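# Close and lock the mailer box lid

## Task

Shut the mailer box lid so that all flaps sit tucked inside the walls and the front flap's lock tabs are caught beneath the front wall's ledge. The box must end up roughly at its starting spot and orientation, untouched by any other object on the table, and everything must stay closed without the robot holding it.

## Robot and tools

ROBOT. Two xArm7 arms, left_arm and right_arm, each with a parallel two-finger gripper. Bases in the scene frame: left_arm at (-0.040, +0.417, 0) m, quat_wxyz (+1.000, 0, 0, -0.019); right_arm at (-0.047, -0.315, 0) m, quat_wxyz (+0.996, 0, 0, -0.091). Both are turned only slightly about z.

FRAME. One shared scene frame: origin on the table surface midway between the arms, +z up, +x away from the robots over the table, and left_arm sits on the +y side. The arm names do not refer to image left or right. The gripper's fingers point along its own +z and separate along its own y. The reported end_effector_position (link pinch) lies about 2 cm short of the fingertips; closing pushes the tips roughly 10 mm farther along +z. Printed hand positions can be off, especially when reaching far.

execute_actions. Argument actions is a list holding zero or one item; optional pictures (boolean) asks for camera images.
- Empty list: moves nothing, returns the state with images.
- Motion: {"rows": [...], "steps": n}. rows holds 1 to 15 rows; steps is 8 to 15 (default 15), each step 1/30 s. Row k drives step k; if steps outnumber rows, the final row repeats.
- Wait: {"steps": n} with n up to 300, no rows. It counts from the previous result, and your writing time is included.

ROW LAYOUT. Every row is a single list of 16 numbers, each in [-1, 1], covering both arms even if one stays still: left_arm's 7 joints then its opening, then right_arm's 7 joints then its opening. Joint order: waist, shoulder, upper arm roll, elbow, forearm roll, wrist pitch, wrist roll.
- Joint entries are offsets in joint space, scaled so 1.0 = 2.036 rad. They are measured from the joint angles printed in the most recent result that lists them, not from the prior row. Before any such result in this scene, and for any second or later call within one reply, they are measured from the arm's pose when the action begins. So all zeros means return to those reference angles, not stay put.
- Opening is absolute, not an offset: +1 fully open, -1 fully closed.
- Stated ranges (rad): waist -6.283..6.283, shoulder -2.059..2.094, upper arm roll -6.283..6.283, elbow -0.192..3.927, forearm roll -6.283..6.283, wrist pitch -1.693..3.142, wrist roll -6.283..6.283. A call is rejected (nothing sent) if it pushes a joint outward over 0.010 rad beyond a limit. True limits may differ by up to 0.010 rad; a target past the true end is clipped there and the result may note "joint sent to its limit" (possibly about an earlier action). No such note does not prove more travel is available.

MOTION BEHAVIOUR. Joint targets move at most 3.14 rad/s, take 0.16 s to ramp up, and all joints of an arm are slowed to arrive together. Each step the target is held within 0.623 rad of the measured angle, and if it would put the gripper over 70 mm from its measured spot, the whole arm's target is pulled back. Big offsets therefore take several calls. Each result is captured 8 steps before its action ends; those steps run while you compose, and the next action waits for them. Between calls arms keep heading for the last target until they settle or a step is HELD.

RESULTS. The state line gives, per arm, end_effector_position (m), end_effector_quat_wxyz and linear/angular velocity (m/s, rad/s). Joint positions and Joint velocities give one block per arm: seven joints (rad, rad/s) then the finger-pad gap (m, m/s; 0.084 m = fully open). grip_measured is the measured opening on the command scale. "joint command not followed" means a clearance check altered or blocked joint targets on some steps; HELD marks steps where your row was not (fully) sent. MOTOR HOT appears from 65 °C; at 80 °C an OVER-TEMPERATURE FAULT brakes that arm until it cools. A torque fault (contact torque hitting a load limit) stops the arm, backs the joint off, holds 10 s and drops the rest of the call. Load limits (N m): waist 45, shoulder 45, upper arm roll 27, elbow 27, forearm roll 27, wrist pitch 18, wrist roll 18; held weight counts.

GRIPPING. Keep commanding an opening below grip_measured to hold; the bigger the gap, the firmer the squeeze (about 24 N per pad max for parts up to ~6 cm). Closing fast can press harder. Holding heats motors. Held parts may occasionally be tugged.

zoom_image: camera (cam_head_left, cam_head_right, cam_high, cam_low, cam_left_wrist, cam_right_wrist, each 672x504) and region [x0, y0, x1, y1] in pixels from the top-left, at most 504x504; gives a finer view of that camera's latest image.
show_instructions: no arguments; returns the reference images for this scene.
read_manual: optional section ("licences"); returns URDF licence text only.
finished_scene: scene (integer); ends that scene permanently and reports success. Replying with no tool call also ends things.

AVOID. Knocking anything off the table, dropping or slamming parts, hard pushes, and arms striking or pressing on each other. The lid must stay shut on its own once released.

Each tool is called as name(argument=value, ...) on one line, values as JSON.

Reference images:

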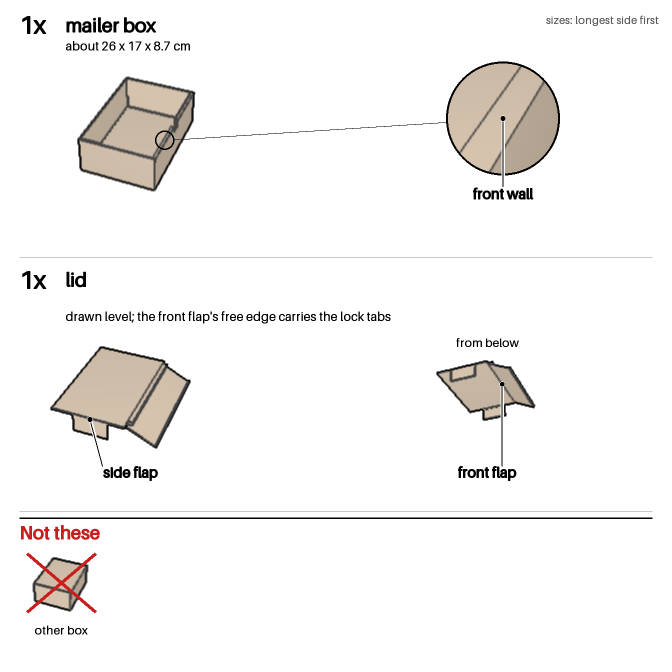

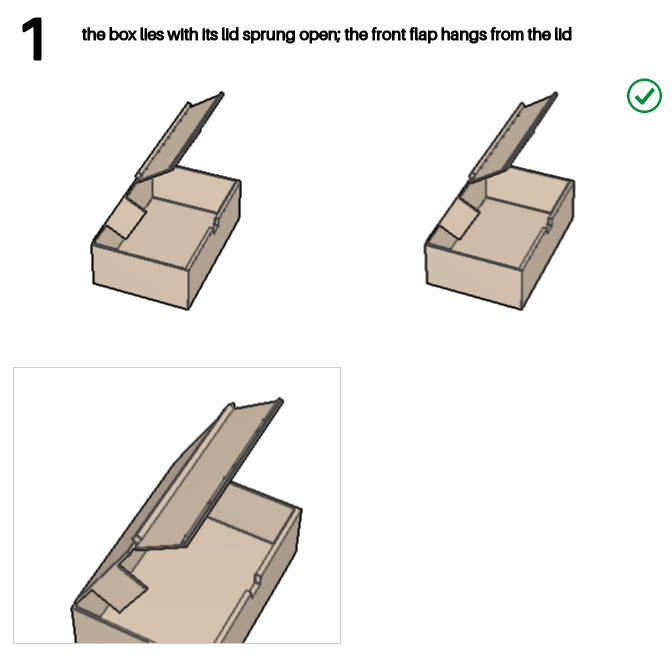

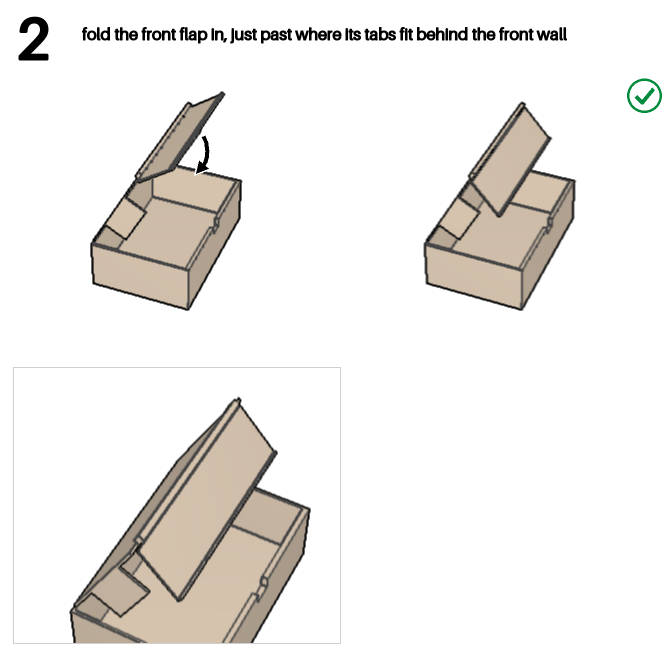

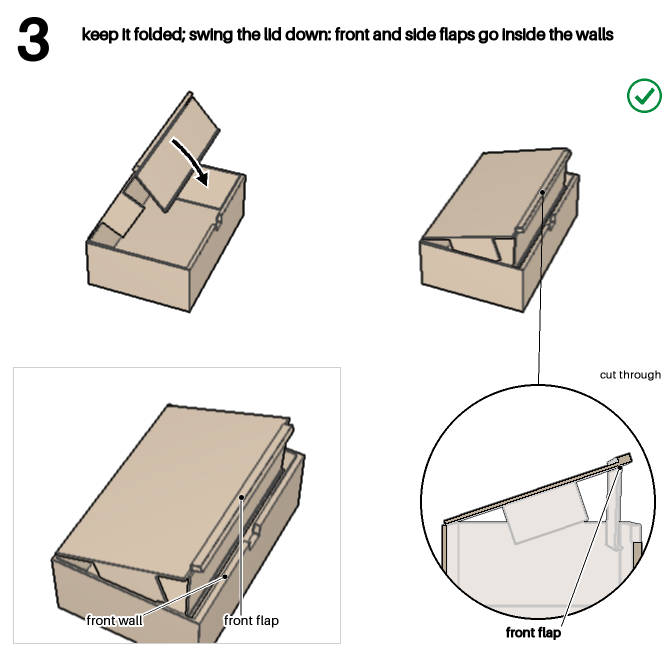

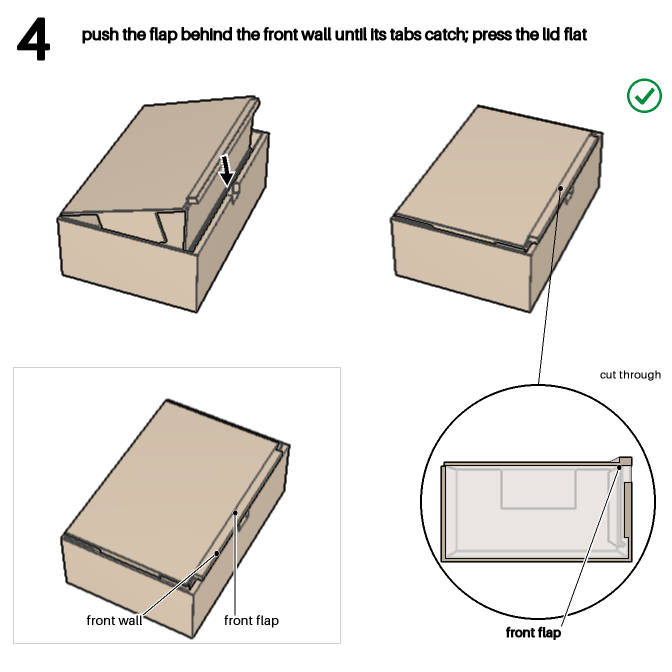

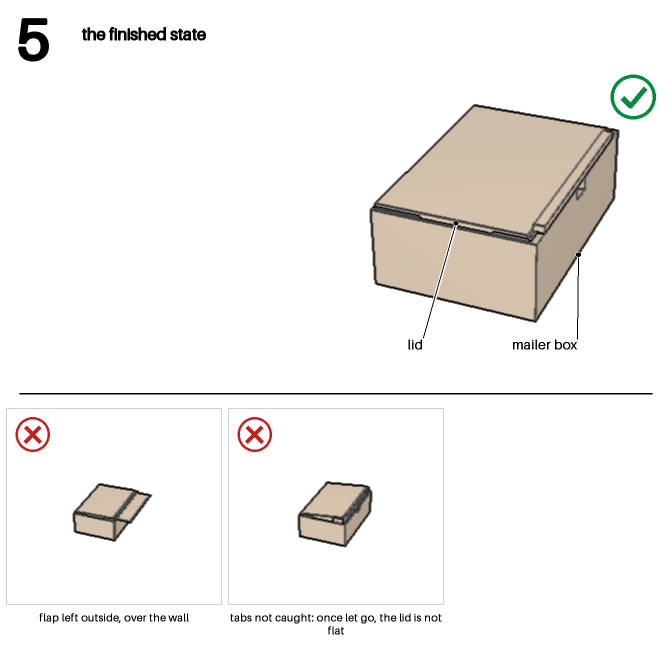

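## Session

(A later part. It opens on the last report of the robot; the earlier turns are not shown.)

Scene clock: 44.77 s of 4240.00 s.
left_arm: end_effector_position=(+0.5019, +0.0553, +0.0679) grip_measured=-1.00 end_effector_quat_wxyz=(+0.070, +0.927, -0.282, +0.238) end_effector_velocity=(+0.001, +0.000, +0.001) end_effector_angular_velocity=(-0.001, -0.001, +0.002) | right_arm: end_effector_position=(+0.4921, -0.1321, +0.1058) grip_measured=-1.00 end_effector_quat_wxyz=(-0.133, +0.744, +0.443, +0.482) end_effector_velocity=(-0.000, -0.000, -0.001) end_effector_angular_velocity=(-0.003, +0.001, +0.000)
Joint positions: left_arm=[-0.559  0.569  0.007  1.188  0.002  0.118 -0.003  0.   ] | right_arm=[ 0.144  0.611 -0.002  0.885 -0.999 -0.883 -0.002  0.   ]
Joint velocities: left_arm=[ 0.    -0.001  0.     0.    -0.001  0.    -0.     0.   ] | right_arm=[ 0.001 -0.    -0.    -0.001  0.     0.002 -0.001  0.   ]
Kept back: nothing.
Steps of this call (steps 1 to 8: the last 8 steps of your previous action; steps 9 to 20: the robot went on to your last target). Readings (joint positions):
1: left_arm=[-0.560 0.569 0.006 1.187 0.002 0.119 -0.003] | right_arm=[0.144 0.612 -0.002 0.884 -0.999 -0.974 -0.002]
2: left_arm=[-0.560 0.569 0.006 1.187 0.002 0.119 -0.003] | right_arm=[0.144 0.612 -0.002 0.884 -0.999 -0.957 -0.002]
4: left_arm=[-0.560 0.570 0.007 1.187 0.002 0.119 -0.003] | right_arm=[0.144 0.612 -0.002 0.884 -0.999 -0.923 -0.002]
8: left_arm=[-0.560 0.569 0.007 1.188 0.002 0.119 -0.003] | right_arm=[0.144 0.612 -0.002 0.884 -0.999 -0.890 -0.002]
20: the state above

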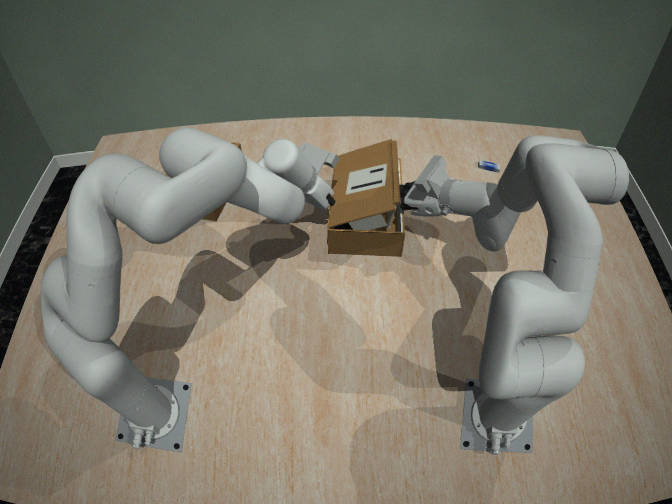

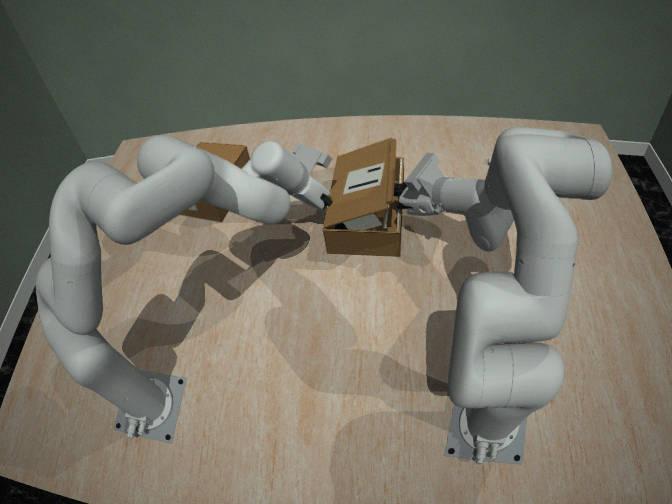

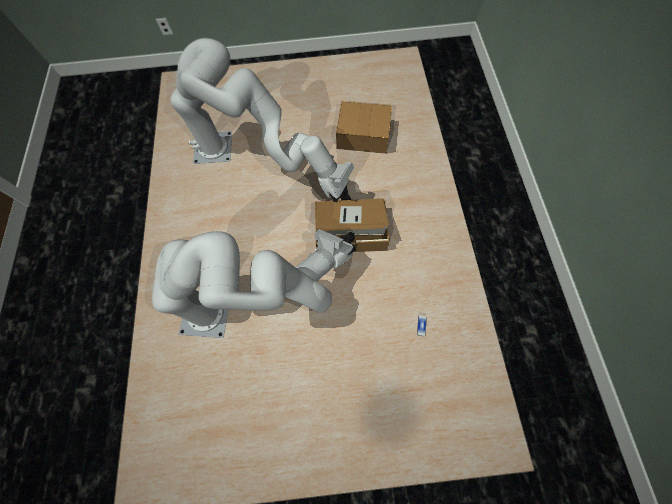

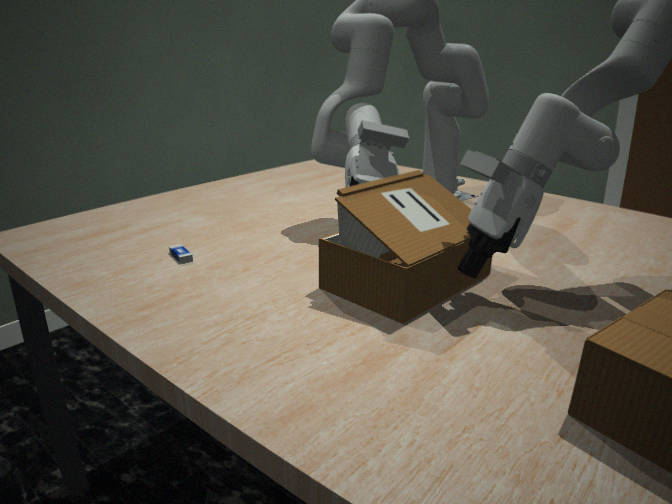

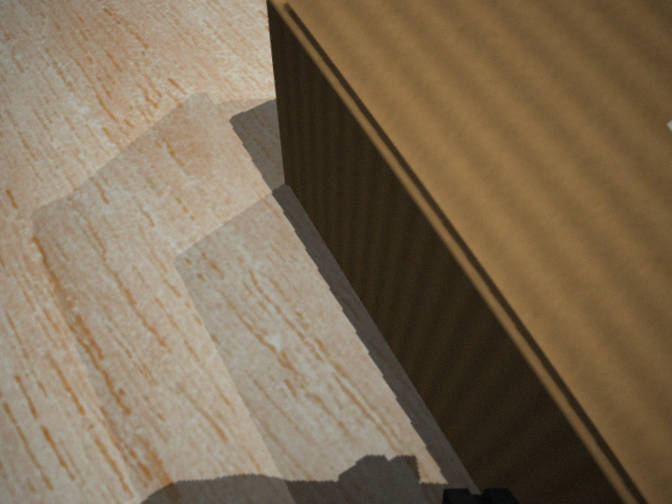

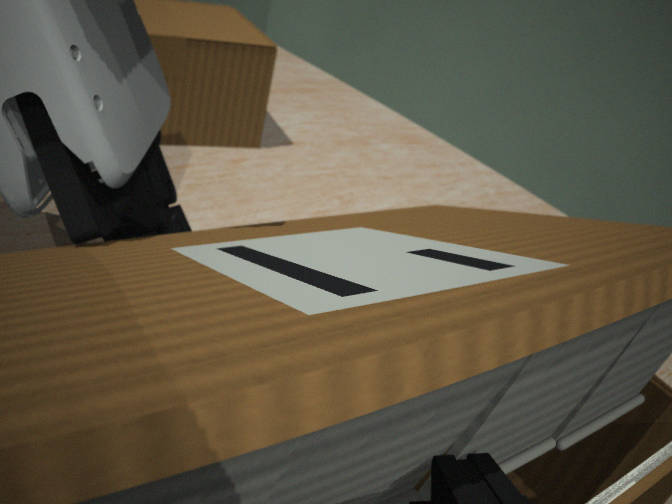

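execute_actions(actions=[{"rows":[[0.01,-0.112,0,0.099,0,0.211,0,-1,0,0,0,0,0,0,0,-1]]}])

execute_actions(actions=[{"steps":20}])

execute_actions(actions=[{"rows":[[-0.089,0.107,0,0.036,0,-0.071,0,-1,0,0,0,0,0,0,0,-1]]}])

execute_actions(actions=[{"steps":22}], pictures=true)

Scene clock: 45.43 s of 4240.00 s.
left_arm: end_effector_position=(+0.5177, +0.0510, +0.1319) grip_measured=-1.00 end_effector_quat_wxyz=(+0.070, +0.928, -0.278, +0.239) end_effector_velocity=(+0.111, -0.029, +0.484) end_effector_angular_velocity=(-0.109, -0.165, +0.058) | right_arm: end_effector_position=(+0.4921, -0.1321, +0.1057) grip_measured=-1.00 end_effector_quat_wxyz=(-0.133, +0.744, +0.443, +0.482) end_effector_velocity=(-0.000, +0.000, +0.000) end_effector_angular_velocity=(+0.000, -0.000, +0.001)
Joint positions: left_arm=[-0.551  0.481  0.008  1.267  0.002  0.284 -0.003  0.   ] | right_arm=[ 0.144  0.611 -0.002  0.884 -0.999 -0.883 -0.002  0.   ]
Joint velocities: left_arm=[ 0.05  -0.598  0.006  0.54   0.     0.941 -0.     0.   ] | right_arm=[ 0.001 -0.001  0.    -0.     0.    -0.     0.     0.   ]
Steps of this call (steps 1 to 13: the robot went on to your last target; steps 14 to 20: the first 7 steps of this action). Readings (joint positions):
14: left_arm=[-0.559 0.568 0.007 1.189 0.002 0.119 -0.003] | right_arm=[0.144 0.611 -0.002 0.884 -0.999 -0.882 -0.002]
15: left_arm=[-0.559 0.566 0.007 1.191 0.002 0.127 -0.003] | right_arm=[0.144 0.611 -0.002 0.884 -0.999 -0.883 -0.002]
17: left_arm=[-0.557 0.543 0.007 1.210 0.002 0.183 -0.003] | right_arm=[0.144 0.611 -0.002 0.884 -0.999 -0.883 -0.002]
20: the state above

Scene clock: 46.10 s of 4240.00 s.
left_arm: end_effector_position=(+0.5249, +0.0562, +0.2373) grip_measured=-1.00 end_effector_quat_wxyz=(+0.068, +0.930, -0.271, +0.238) end_effector_velocity=(+0.002, -0.001, +0.010) end_effector_angular_velocity=(-0.009, -0.014, -0.000) | right_arm: end_effector_position=(+0.4921, -0.1321, +0.1058) grip_measured=-1.00 end_effector_quat_wxyz=(-0.133, +0.744, +0.443, +0.482) end_effector_velocity=(-0.000, -0.000, -0.001) end_effector_angular_velocity=(-0.000, +0.001, -0.001)
Joint positions: left_arm=[-0.539  0.341  0.007  1.389  0.002  0.548 -0.003  0.   ] | right_arm=[ 0.144  0.611 -0.002  0.885 -0.999 -0.883 -0.002  0.   ]
Joint velocities: left_arm=[ 0.    -0.009 -0.001  0.008  0.001  0.001 -0.     0.   ] | right_arm=[-0.     0.001  0.    -0.     0.     0.001 -0.     0.   ]
Kept back: nothing.
Steps of this call (steps 1 to 8: the last 8 steps of your previous action; steps 9 to 20: the robot went on to your last target). Readings (joint positions):
1: left_arm=[-0.550 0.462 0.008 1.284 0.002 0.315 -0.003] | right_arm=[0.144 0.611 -0.002 0.884 -0.999 -0.883 -0.002]
2: left_arm=[-0.548 0.444 0.008 1.299 0.002 0.348 -0.003] | right_arm=[0.144 0.611 -0.002 0.884 -0.999 -0.883 -0.002]
4: left_arm=[-0.545 0.410 0.008 1.329 0.002 0.415 -0.003] | right_arm=[0.144 0.611 -0.002 0.884 -0.999 -0.883 -0.002]
8: left_arm=[-0.540 0.351 0.008 1.380 0.002 0.517 -0.003] | right_arm=[0.144 0.611 -0.002 0.884 -0.999 -0.883 -0.002]
20: the state above

Scene clock: 46.33 s of 4240.00 s.
left_arm: end_effector_position=(+0.5039, -0.0049, +0.1950) grip_measured=-1.00 end_effector_quat_wxyz=(+0.078, +0.917, -0.314, +0.233) end_effector_velocity=(-0.193, -0.360, -0.279) end_effector_angular_velocity=(+0.044, +0.097, -0.585) | right_arm: end_effector_position=(+0.4921, -0.1321, +0.1058) grip_measured=-1.00 end_effector_quat_wxyz=(-0.133, +0.744, +0.443, +0.482) end_effector_velocity=(-0.000, +0.001, -0.000) end_effector_angular_velocity=(-0.001, -0.000, +0.002)
Joint positions: left_arm=[-0.629  0.45   0.006  1.424  0.002  0.477 -0.003  0.   ] | right_arm=[ 0.144  0.611 -0.002  0.885 -0.999 -0.883 -0.002  0.   ]
Joint velocities: left_arm=[-0.52   0.612 -0.069  0.146  0.002 -0.363  0.001  0.   ] | right_arm=[ 0.001  0.    -0.     0.    -0.001  0.001 -0.001  0.   ]
Steps of this call (steps 1 to 7: the first 7 steps of this action). Readings (joint positions):
1: left_arm=[-0.539 0.342 0.008 1.390 0.002 0.547 -0.003] | right_arm=[0.144 0.611 -0.002 0.885 -0.999 -0.883 -0.002]
2: left_arm=[-0.544 0.346 0.009 1.393 0.001 0.542 -0.003] | right_arm=[0.144 0.611 -0.002 0.885 -0.999 -0.883 -0.002]
4: left_arm=[-0.573 0.382 0.015 1.410 0.001 0.515 -0.003] | right_arm=[0.144 0.611 -0.002 0.885 -0.999 -0.883 -0.002]
7: the state above

Scene clock: 47.07 s of 4240.00 s.
left_arm: end_effector_position=(+0.4760, -0.0625, +0.1528) grip_measured=-1.00 end_effector_quat_wxyz=(+0.089, +0.902, -0.355, +0.232) end_effector_velocity=(-0.005, -0.004, -0.004) end_effector_angular_velocity=(+0.002, +0.006, -0.009) | right_arm: end_effector_position=(+0.4921, -0.1321, +0.1057) grip_measured=-1.00 end_effector_quat_wxyz=(-0.133, +0.744, +0.443, +0.482) end_effector_velocity=(+0.000, -0.000, +0.000) end_effector_angular_velocity=(+0.001, -0.001, -0.001)
Joint positions: left_arm=[-0.72   0.559  0.008  1.463  0.002  0.403 -0.003  0.   ] | right_arm=[ 0.144  0.611 -0.002  0.884 -0.999 -0.883 -0.002  0.   ]
Joint velocities: left_arm=[-0.004  0.004 -0.005 -0.002  0.    -0.     0.     0.   ] | right_arm=[-0.    -0.     0.     0.     0.001 -0.     0.     0.   ]
Kept back: nothing.
Steps of this call (steps 1 to 8: the last 8 steps of your previous action; steps 9 to 22: the robot went on to your last target). Readings (joint positions):
1: left_arm=[-0.646 0.470 0.004 1.430 0.002 0.465 -0.003] | right_arm=[0.144 0.611 -0.002 0.885 -0.999 -0.883 -0.002]
2: left_arm=[-0.662 0.489 0.005 1.437 0.002 0.451 -0.003] | right_arm=[0.144 0.611 -0.002 0.885 -0.999 -0.883 -0.002]
4: left_arm=[-0.692 0.526 0.005 1.450 0.002 0.427 -0.003] | right_arm=[0.144 0.611 -0.002 0.885 -0.999 -0.883 -0.002]
8: left_arm=[-0.717 0.555 0.005 1.459 0.002 0.408 -0.003] | right_arm=[0.144 0.612 -0.002 0.884 -0.999 -0.882 -0.002]
22: the state above

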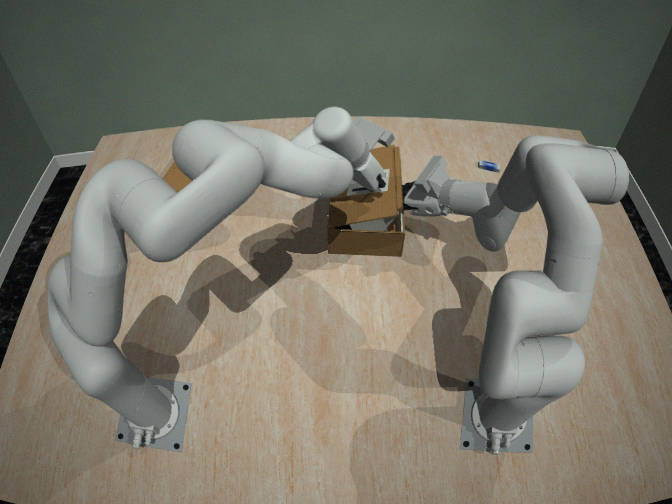

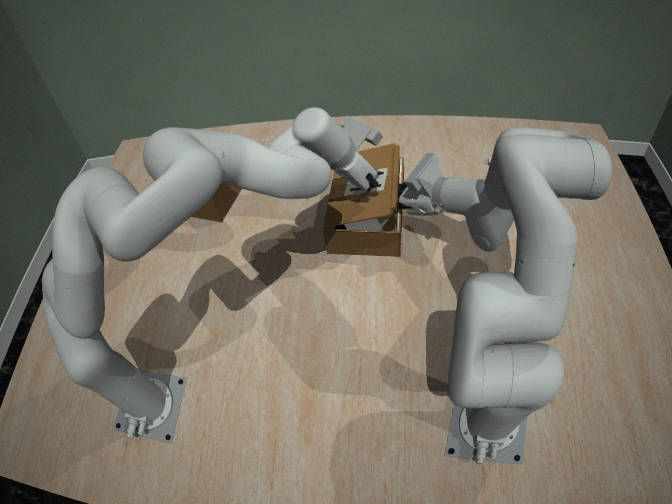

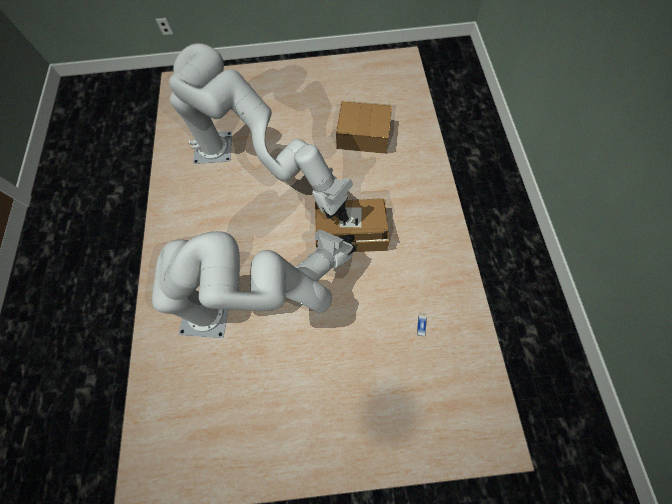

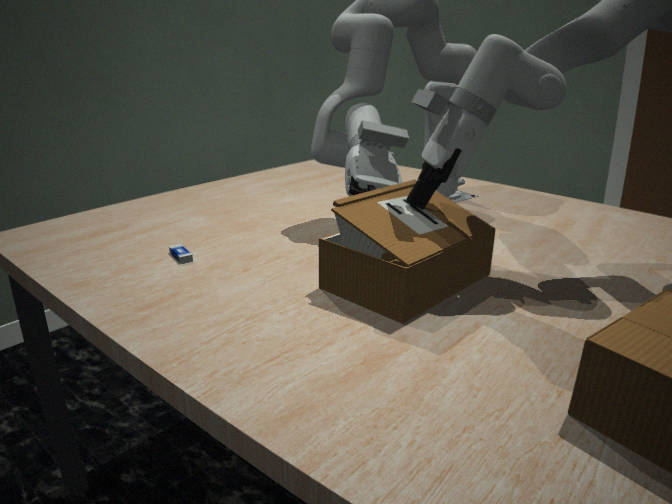

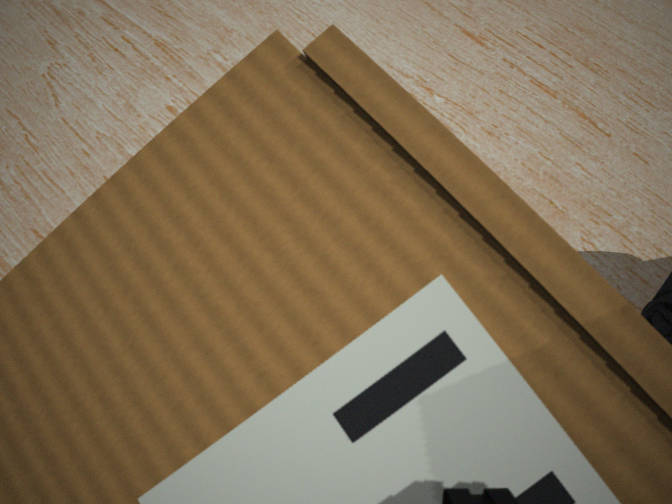

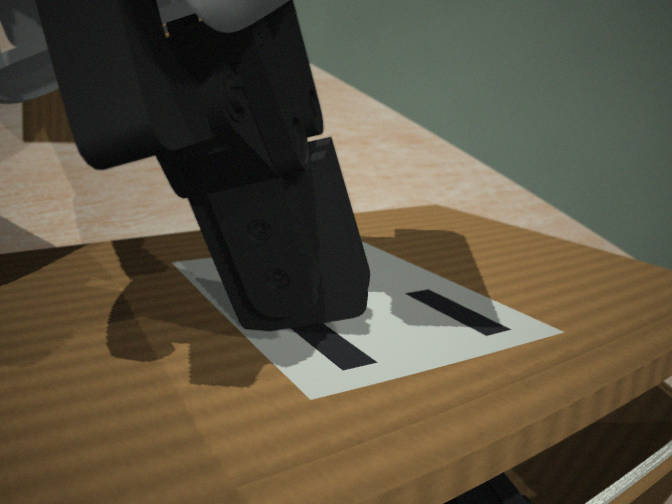

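execute_actions(actions=[{"rows":[[0,0,0,0,0,0,0,-1,-0.006,0,0,0,0,-0.022,0,-1],[0,0,0,0,0,0,0,-1,-0.006,0,0,0,0,-0.022,0,-1],[0,0,0,0,0,0,0,-1,-0.006,0,0,0,0,-0.022,0,-1],[0,0,0,0,0,0,0,-1,-0.006,0,0,0,0,-0.022,0,-1],[0,0,0,0,0,0,0,-1,-0.006,0,0,0,0,-0.022,0,-1],[0,0,0,0,0,0,0,-1,-0.03,0,0,0,0,-0.025,0,-1],[0,0,0,0,0,0,0,-1,-0.03,0,0,0,0,-0.025,0,-1],[0,0,0,0,0,0,0,-1,-0.03,0,0,0,0,-0.025,0,-1],[0,0,0,0,0,0,0,-1,-0.2,0,0,0,0,-0.025,0,-1]]}])

execute_actions(actions=[{"steps":28}])

execute_actions(actions=[{"rows":[[0,0.014,0,0,0,-0.014,0,-1,0,0,0,0,0,0,0,-1],[0,0.014,0,0,0,-0.014,0,-1,0,0,0,0,0,0,0,-1],[0,0.014,0,0,0,-0.014,0,-1,0,0,0,0,0,0,0,-1],[0,0.028,0,0,0,-0.028,0,-1,0,0,0,0,0,0,0,-1],[0,0.028,0,0,0,-0.028,0,-1,0,0,0,0,0,0,0,-1],[0,0.028,0,0,0,-0.028,0,-1,0,0,0,0,0,0,0,-1],[0,0.041,0,0,0,-0.041,0,-1,0,0,0,0,0,0,0,-1]]}])

execute_actions(actions=[{"steps":20}])

execute_actions(actions=[{"rows":[[0,-0.04,0,0,0,0.04,0,-1,0,0,0,0,0,0,0,-1]]}])

execute_actions(actions=[{"steps":18}], pictures=true)

Scene clock: 48.00 s of 4240.00 s.
left_arm: end_effector_position=(+0.4757, -0.0628, +0.1528) grip_measured=-1.00 end_effector_quat_wxyz=(+0.089, +0.901, -0.355, +0.231) end_effector_velocity=(-0.000, -0.000, +0.001) end_effector_angular_velocity=(-0.000, +0.000, -0.001) | right_arm: end_effector_position=(+0.4942, -0.1374, +0.1152) grip_measured=-1.00 end_effector_quat_wxyz=(-0.138, +0.738, +0.434, +0.497) end_effector_velocity=(+0.029, -0.084, +0.035) end_effector_angular_velocity=(+0.126, -0.065, -0.152)
Joint positions: left_arm=[-0.72   0.559  0.008  1.463  0.002  0.403 -0.003  0.   ] | right_arm=[ 0.127  0.612 -0.002  0.884 -0.999 -0.922 -0.002  0.   ]
Joint velocities: left_arm=[ 0.    -0.001 -0.     0.    -0.001  0.001  0.001  0.   ] | right_arm=[-0.245 -0.     0.073 -0.003 -0.008 -0.111 -0.     0.   ]
Steps of this call (steps 1 to 15: the robot went on to your last target; steps 16 to 21: nothing new was sent; steps 22 to 28: the first 7 steps of this action). Readings (joint positions):
22: left_arm=[-0.720 0.559 0.007 1.463 0.002 0.403 -0.003] | right_arm=[0.144 0.611 -0.002 0.884 -0.999 -0.883 -0.002]
23: left_arm=[-0.720 0.559 0.007 1.463 0.002 0.403 -0.003] | right_arm=[0.142 0.612 -0.002 0.884 -0.999 -0.889 -0.002]
25: left_arm=[-0.720 0.559 0.008 1.463 0.002 0.403 -0.003] | right_arm=[0.137 0.612 -0.002 0.884 -0.999 -0.907 -0.002]
28: the state above

Scene clock: 48.93 s of 4240.00 s.
left_arm: end_effector_position=(+0.4760, -0.0625, +0.1528) grip_measured=-1.00 end_effector_quat_wxyz=(+0.089, +0.902, -0.355, +0.232) end_effector_velocity=(-0.000, -0.001, +0.000) end_effector_angular_velocity=(-0.001, -0.001, -0.002) | right_arm: end_effector_position=(+0.5212, -0.3556, +0.1184) grip_measured=-1.00 end_effector_quat_wxyz=(-0.041, +0.805, +0.283, +0.520) end_effector_velocity=(-0.000, -0.008, -0.001) end_effector_angular_velocity=(-0.002, +0.001, -0.013)
Joint positions: left_arm=[-0.72   0.559  0.008  1.463  0.002  0.403 -0.003  0.   ] | right_arm=[-0.262  0.611 -0.001  0.884 -0.999 -0.933 -0.002  0.   ]
Joint velocities: left_arm=[-0.001 -0.    -0.     0.001 -0.001  0.     0.001  0.   ] | right_arm=[-0.007  0.001 -0.006  0.001  0.001 -0.     0.001  0.   ]
Kept back: nothing.
Steps of this call (steps 1 to 8: the last 8 steps of your previous action; steps 9 to 28: the robot went on to your last target). Readings (joint positions):
1: left_arm=[-0.720 0.559 0.008 1.463 0.002 0.403 -0.003] | right_arm=[0.117 0.612 0.000 0.884 -0.999 -0.926 -0.002]
2: left_arm=[-0.720 0.559 0.007 1.463 0.001 0.403 -0.003] | right_arm=[0.106 0.612 -0.000 0.884 -0.999 -0.928 -0.002]
4: left_arm=[-0.720 0.560 0.007 1.462 0.002 0.404 -0.003] | right_arm=[0.068 0.611 0.002 0.885 -0.999 -0.930 -0.002]
8: left_arm=[-0.720 0.559 0.008 1.462 0.002 0.403 -0.003] | right_arm=[-0.039 0.611 -0.003 0.886 -0.999 -0.931 -0.002]
28: the state above

Scene clock: 49.17 s of 4240.00 s.
left_arm: end_effector_position=(+0.4776, -0.0643, +0.1311) grip_measured=-1.00 end_effector_quat_wxyz=(+0.089, +0.901, -0.355, +0.232) end_effector_velocity=(-0.004, +0.005, -0.167) end_effector_angular_velocity=(+0.051, +0.053, +0.001) | right_arm: end_effector_position=(+0.5212, -0.3554, +0.1184) grip_measured=-1.00 end_effector_quat_wxyz=(-0.041, +0.805, +0.283, +0.520) end_effector_velocity=(-0.000, -0.001, -0.001) end_effector_angular_velocity=(+0.001, +0.002, -0.002)
Joint positions: left_arm=[-0.72   0.6    0.008  1.463  0.002  0.361 -0.003  0.   ] | right_arm=[-0.262  0.611 -0.001  0.884 -0.999 -0.933 -0.002  0.   ]
Joint velocities: left_arm=[ 0.001  0.273  0.001 -0.035  0.    -0.235 -0.001  0.   ] | right_arm=[-0.001  0.001 -0.    -0.     0.001  0.     0.001  0.   ]
Steps of this call (steps 1 to 7: the first 7 steps of this action). Readings (joint positions):
1: left_arm=[-0.720 0.559 0.008 1.463 0.002 0.402 -0.003] | right_arm=[-0.263 0.611 -0.002 0.884 -0.999 -0.933 -0.002]
2: left_arm=[-0.720 0.562 0.008 1.464 0.002 0.398 -0.003] | right_arm=[-0.263 0.611 -0.002 0.884 -0.999 -0.933 -0.002]
4: left_arm=[-0.720 0.574 0.008 1.465 0.002 0.386 -0.003] | right_arm=[-0.262 0.611 -0.002 0.884 -0.999 -0.933 -0.002]
7: the state above

Scene clock: 49.83 s of 4240.00 s.
left_arm: end_effector_position=(+0.4812, -0.0676, +0.1181) grip_measured=-1.00 end_effector_quat_wxyz=(+0.091, +0.900, -0.354, +0.238) end_effector_velocity=(-0.000, -0.000, +0.000) end_effector_angular_velocity=(+0.002, +0.002, -0.001) | right_arm: end_effector_position=(+0.5212, -0.3556, +0.1184) grip_measured=-1.00 end_effector_quat_wxyz=(-0.041, +0.805, +0.283, +0.520) end_effector_velocity=(-0.000, -0.000, -0.000) end_effector_angular_velocity=(-0.000, +0.001, -0.000)
Joint positions: left_arm=[-0.72   0.634  0.008  1.468  0.002  0.318 -0.003  0.   ] | right_arm=[-0.262  0.611 -0.001  0.884 -0.999 -0.933 -0.002  0.   ]
Joint velocities: left_arm=[-0.001  0.001  0.     0.003  0.     0.006 -0.     0.   ] | right_arm=[ 0.     0.    -0.    -0.    -0.     0.001  0.     0.   ]
Kept back: nothing.
Steps of this call (steps 1 to 8: the last 8 steps of your previous action; steps 9 to 20: the robot went on to your last target). Readings (joint positions):
1: left_arm=[-0.720 0.610 0.008 1.462 0.002 0.352 -0.003] | right_arm=[-0.262 0.611 -0.001 0.884 -0.999 -0.933 -0.002]
2: left_arm=[-0.720 0.619 0.008 1.462 0.002 0.343 -0.003] | right_arm=[-0.262 0.611 -0.001 0.884 -0.999 -0.933 -0.002]
4: left_arm=[-0.720 0.628 0.008 1.467 0.002 0.328 -0.003] | right_arm=[-0.262 0.611 -0.001 0.884 -0.999 -0.933 -0.002]
8: left_arm=[-0.720 0.634 0.008 1.469 0.002 0.318 -0.003] | right_arm=[-0.262 0.611 -0.001 0.884 -0.999 -0.933 -0.002]
20: the state above

Scene clock: 50.07 s of 4240.00 s.
left_arm: end_effector_position=(+0.4758, -0.0618, +0.1456) grip_measured=-1.00 end_effector_quat_wxyz=(+0.088, +0.902, -0.355, +0.230) end_effector_velocity=(+0.029, -0.032, +0.202) end_effector_angular_velocity=(-0.158, -0.167, -0.005) | right_arm: end_effector_position=(+0.5212, -0.3556, +0.1184) grip_measured=-1.00 end_effector_quat_wxyz=(-0.041, +0.805, +0.283, +0.520) end_effector_velocity=(+0.000, +0.000, +0.000) end_effector_angular_velocity=(-0.000, -0.001, +0.001)
Joint positions: left_arm=[-0.719  0.569  0.008  1.459  0.002  0.393 -0.003  0.   ] | right_arm=[-0.262  0.611 -0.001  0.884 -0.999 -0.933 -0.002  0.   ]
Joint velocities: left_arm=[-0.003 -0.243 -0.002  0.106  0.001  0.118  0.     0.   ] | right_arm=[ 0.001 -0.     0.     0.     0.    -0.001 -0.001  0.   ]
Steps of this call (steps 1 to 7: the first 7 steps of this action). Readings (joint positions):
1: left_arm=[-0.720 0.633 0.008 1.468 0.002 0.319 -0.003] | right_arm=[-0.262 0.611 -0.001 0.884 -0.999 -0.933 -0.002]
2: left_arm=[-0.720 0.630 0.008 1.467 0.002 0.325 -0.003] | right_arm=[-0.262 0.611 -0.001 0.884 -0.999 -0.933 -0.002]
4: left_arm=[-0.720 0.605 0.008 1.457 0.002 0.362 -0.003] | right_arm=[-0.262 0.611 -0.001 0.884 -0.999 -0.933 -0.002]
7: the state above

Scene clock: 50.67 s of 4240.00 s.
left_arm: end_effector_position=(+0.4779, -0.0645, +0.1600) grip_measured=-1.00 end_effector_quat_wxyz=(+0.091, +0.900, -0.354, +0.238) end_effector_velocity=(+0.000, -0.000, +0.002) end_effector_angular_velocity=(-0.003, -0.001, +0.001) | right_arm: end_effector_position=(+0.5212, -0.3556, +0.1184) grip_measured=-1.00 end_effector_quat_wxyz=(-0.041, +0.805, +0.283, +0.520) end_effector_velocity=(+0.000, +0.001, +0.000) end_effector_angular_velocity=(-0.001, -0.001, +0.002)
Joint positions: left_arm=[-0.72   0.553  0.008  1.467  0.002  0.399 -0.003  0.   ] | right_arm=[-0.262  0.611 -0.001  0.884 -0.999 -0.933 -0.002  0.   ]
Joint velocities: left_arm=[ 0.    -0.002  0.     0.001 -0.001  0.    -0.     0.   ] | right_arm=[ 0.001 -0.     0.     0.    -0.     0.    -0.     0.   ]
Kept back: nothing.
Steps of this call (steps 1 to 8: the last 8 steps of your previous action; steps 9 to 18: the robot went on to your last target). Readings (joint positions):
1: left_arm=[-0.719 0.562 0.008 1.462 0.002 0.396 -0.003] | right_arm=[-0.262 0.611 -0.001 0.884 -0.999 -0.933 -0.002]
2: left_arm=[-0.720 0.558 0.008 1.464 0.002 0.398 -0.003] | right_arm=[-0.262 0.611 -0.001 0.884 -0.999 -0.933 -0.002]
4: left_arm=[-0.720 0.556 0.008 1.465 0.002 0.400 -0.003] | right_arm=[-0.262 0.611 -0.001 0.884 -0.999 -0.933 -0.002]
8: left_arm=[-0.720 0.555 0.008 1.465 0.002 0.400 -0.003] | right_arm=[-0.262 0.611 -0.001 0.884 -0.999 -0.933 -0.002]
18: the state above

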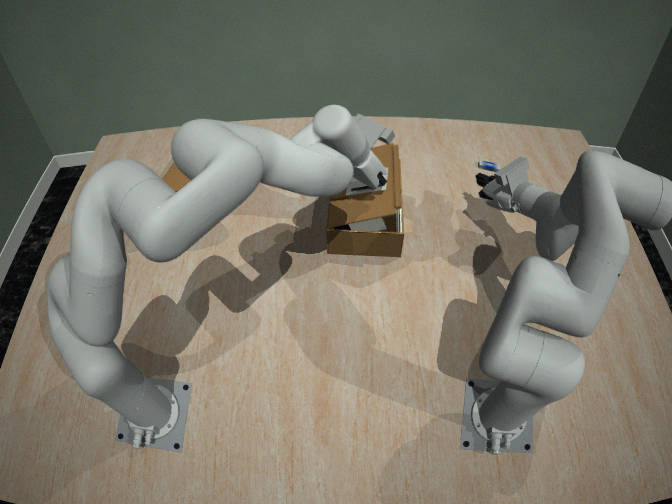

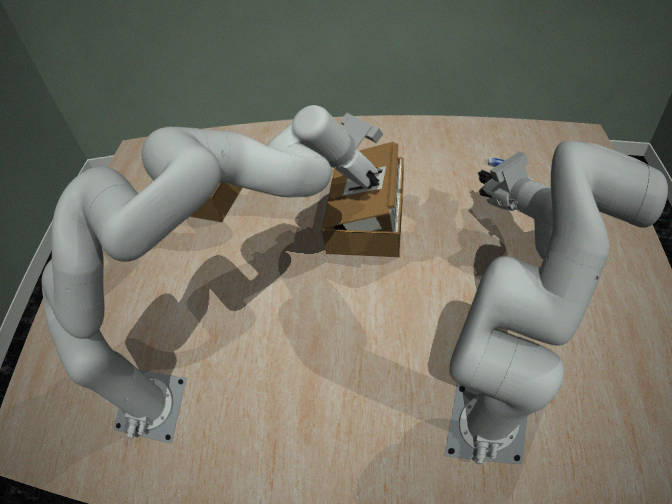

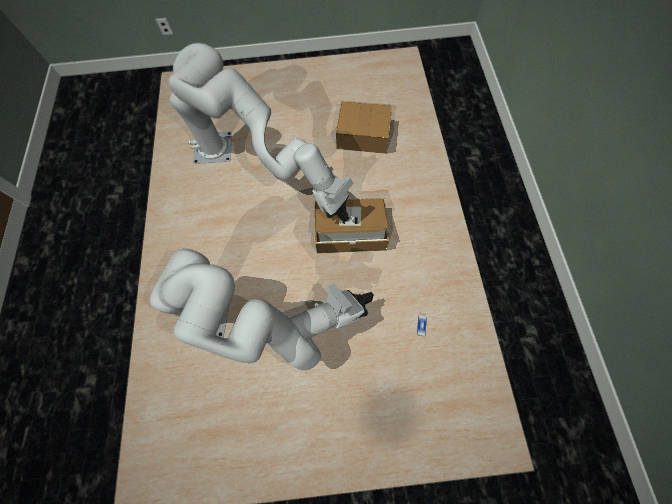

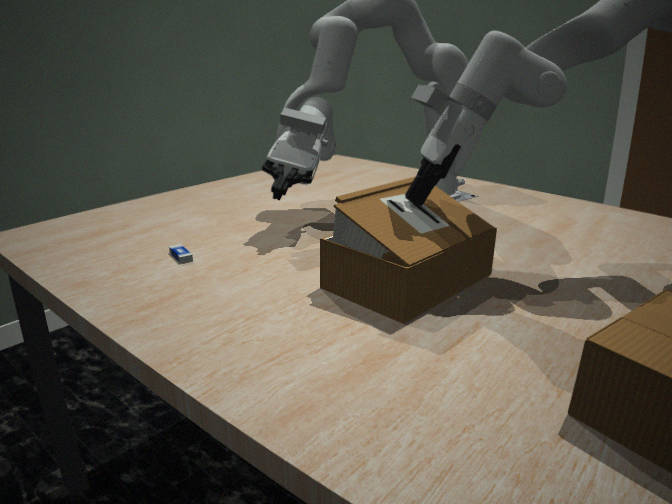

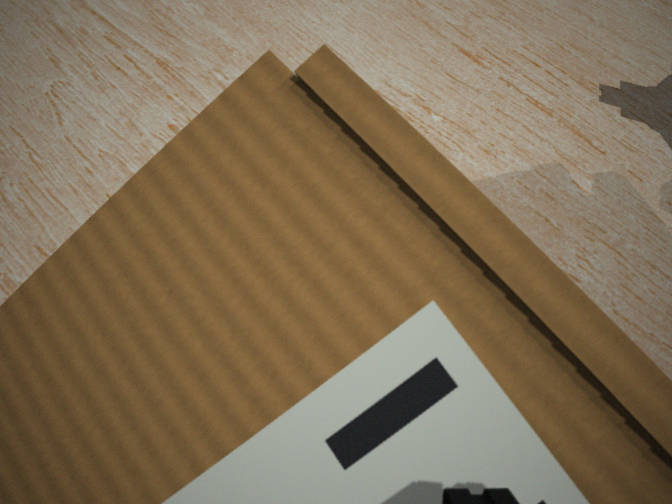

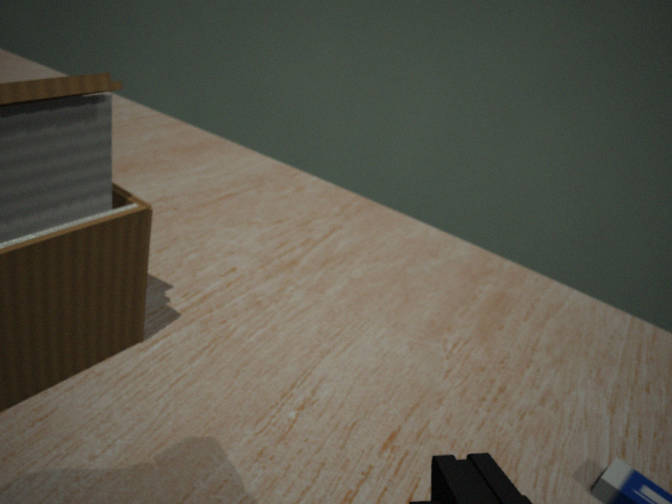

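execute_actions(actions=[])

Scene clock: 51.87 s of 4240.00 s.
left_arm: end_effector_position=(+0.4780, -0.0646, +0.1604) grip_measured=-1.00 end_effector_quat_wxyz=(+0.092, +0.900, -0.354, +0.238) end_effector_velocity=(+0.000, +0.001, -0.000) end_effector_angular_velocity=(+0.001, -0.000, +0.001) | right_arm: end_effector_position=(+0.5212, -0.3556, +0.1184) grip_measured=-1.00 end_effector_quat_wxyz=(-0.041, +0.805, +0.283, +0.520) end_effector_velocity=(-0.001, -0.002, -0.001) end_effector_angular_velocity=(+0.002, +0.002, -0.005)
Joint positions: left_arm=[-0.72   0.552  0.008  1.468  0.002  0.399 -0.003  0.   ] | right_arm=[-0.262  0.611 -0.001  0.884 -0.999 -0.933 -0.002  0.   ]
Joint velocities: left_arm=[ 0.    -0.     0.001 -0.     0.001  0.    -0.     0.   ] | right_arm=[-0.005  0.002 -0.    -0.     0.001 -0.001  0.001  0.   ]
Kept back: nothing.
Steps of this call (steps 1 to 15: the robot went on to your last target; steps 16 to 36: nothing new was sent). Readings (joint positions):
1: left_arm=[-0.720 0.553 0.008 1.467 0.002 0.399 -0.003] | right_arm=[-0.262 0.611 -0.001 0.884 -0.999 -0.933 -0.002]
2: left_arm=[-0.720 0.553 0.008 1.468 0.002 0.399 -0.003] | right_arm=[-0.262 0.611 -0.001 0.884 -0.999 -0.933 -0.002]
4: left_arm=[-0.720 0.552 0.008 1.468 0.002 0.399 -0.003] | right_arm=[-0.262 0.611 -0.001 0.884 -0.999 -0.933 -0.002]
8: left_arm=[-0.720 0.552 0.008 1.468 0.002 0.399 -0.003] | right_arm=[-0.262 0.611 -0.001 0.884 -0.999 -0.933 -0.002]
36: the state above
All arms were judged still, so your last target was given up. Only a new action makes them travel on or press farther. Fingers that are still opening or closing keep moving.

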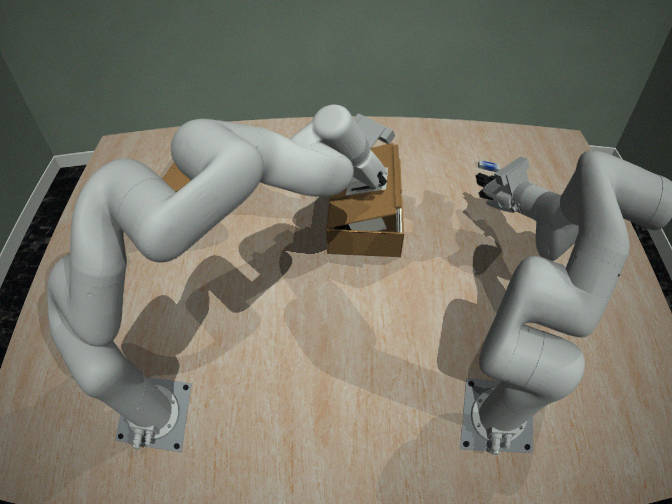

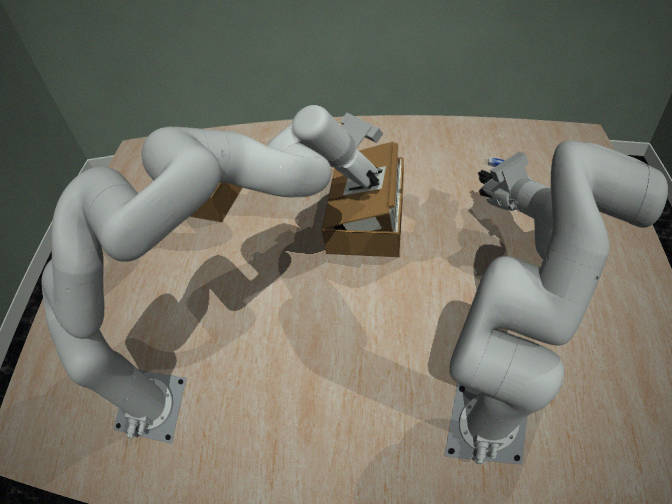

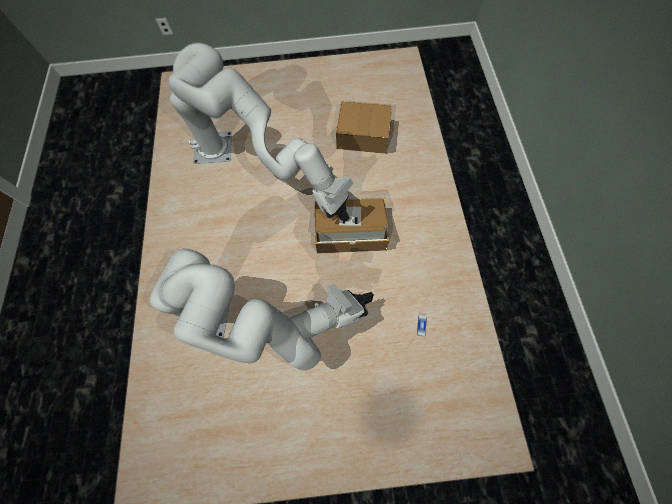

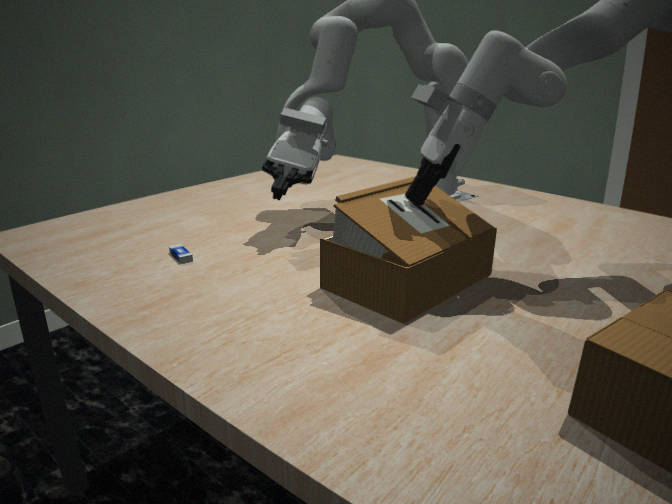

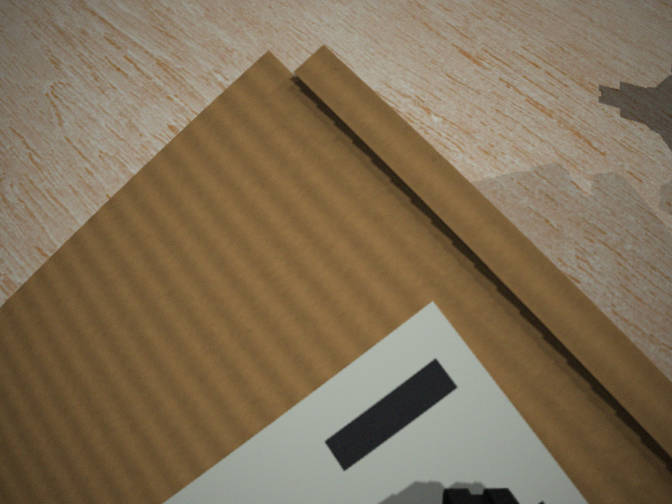

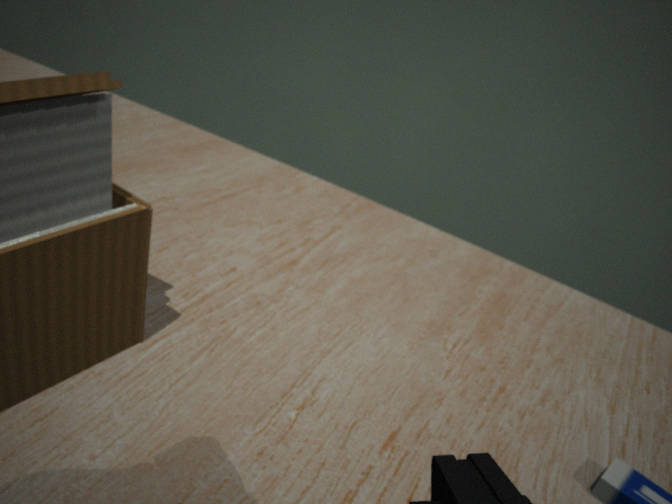

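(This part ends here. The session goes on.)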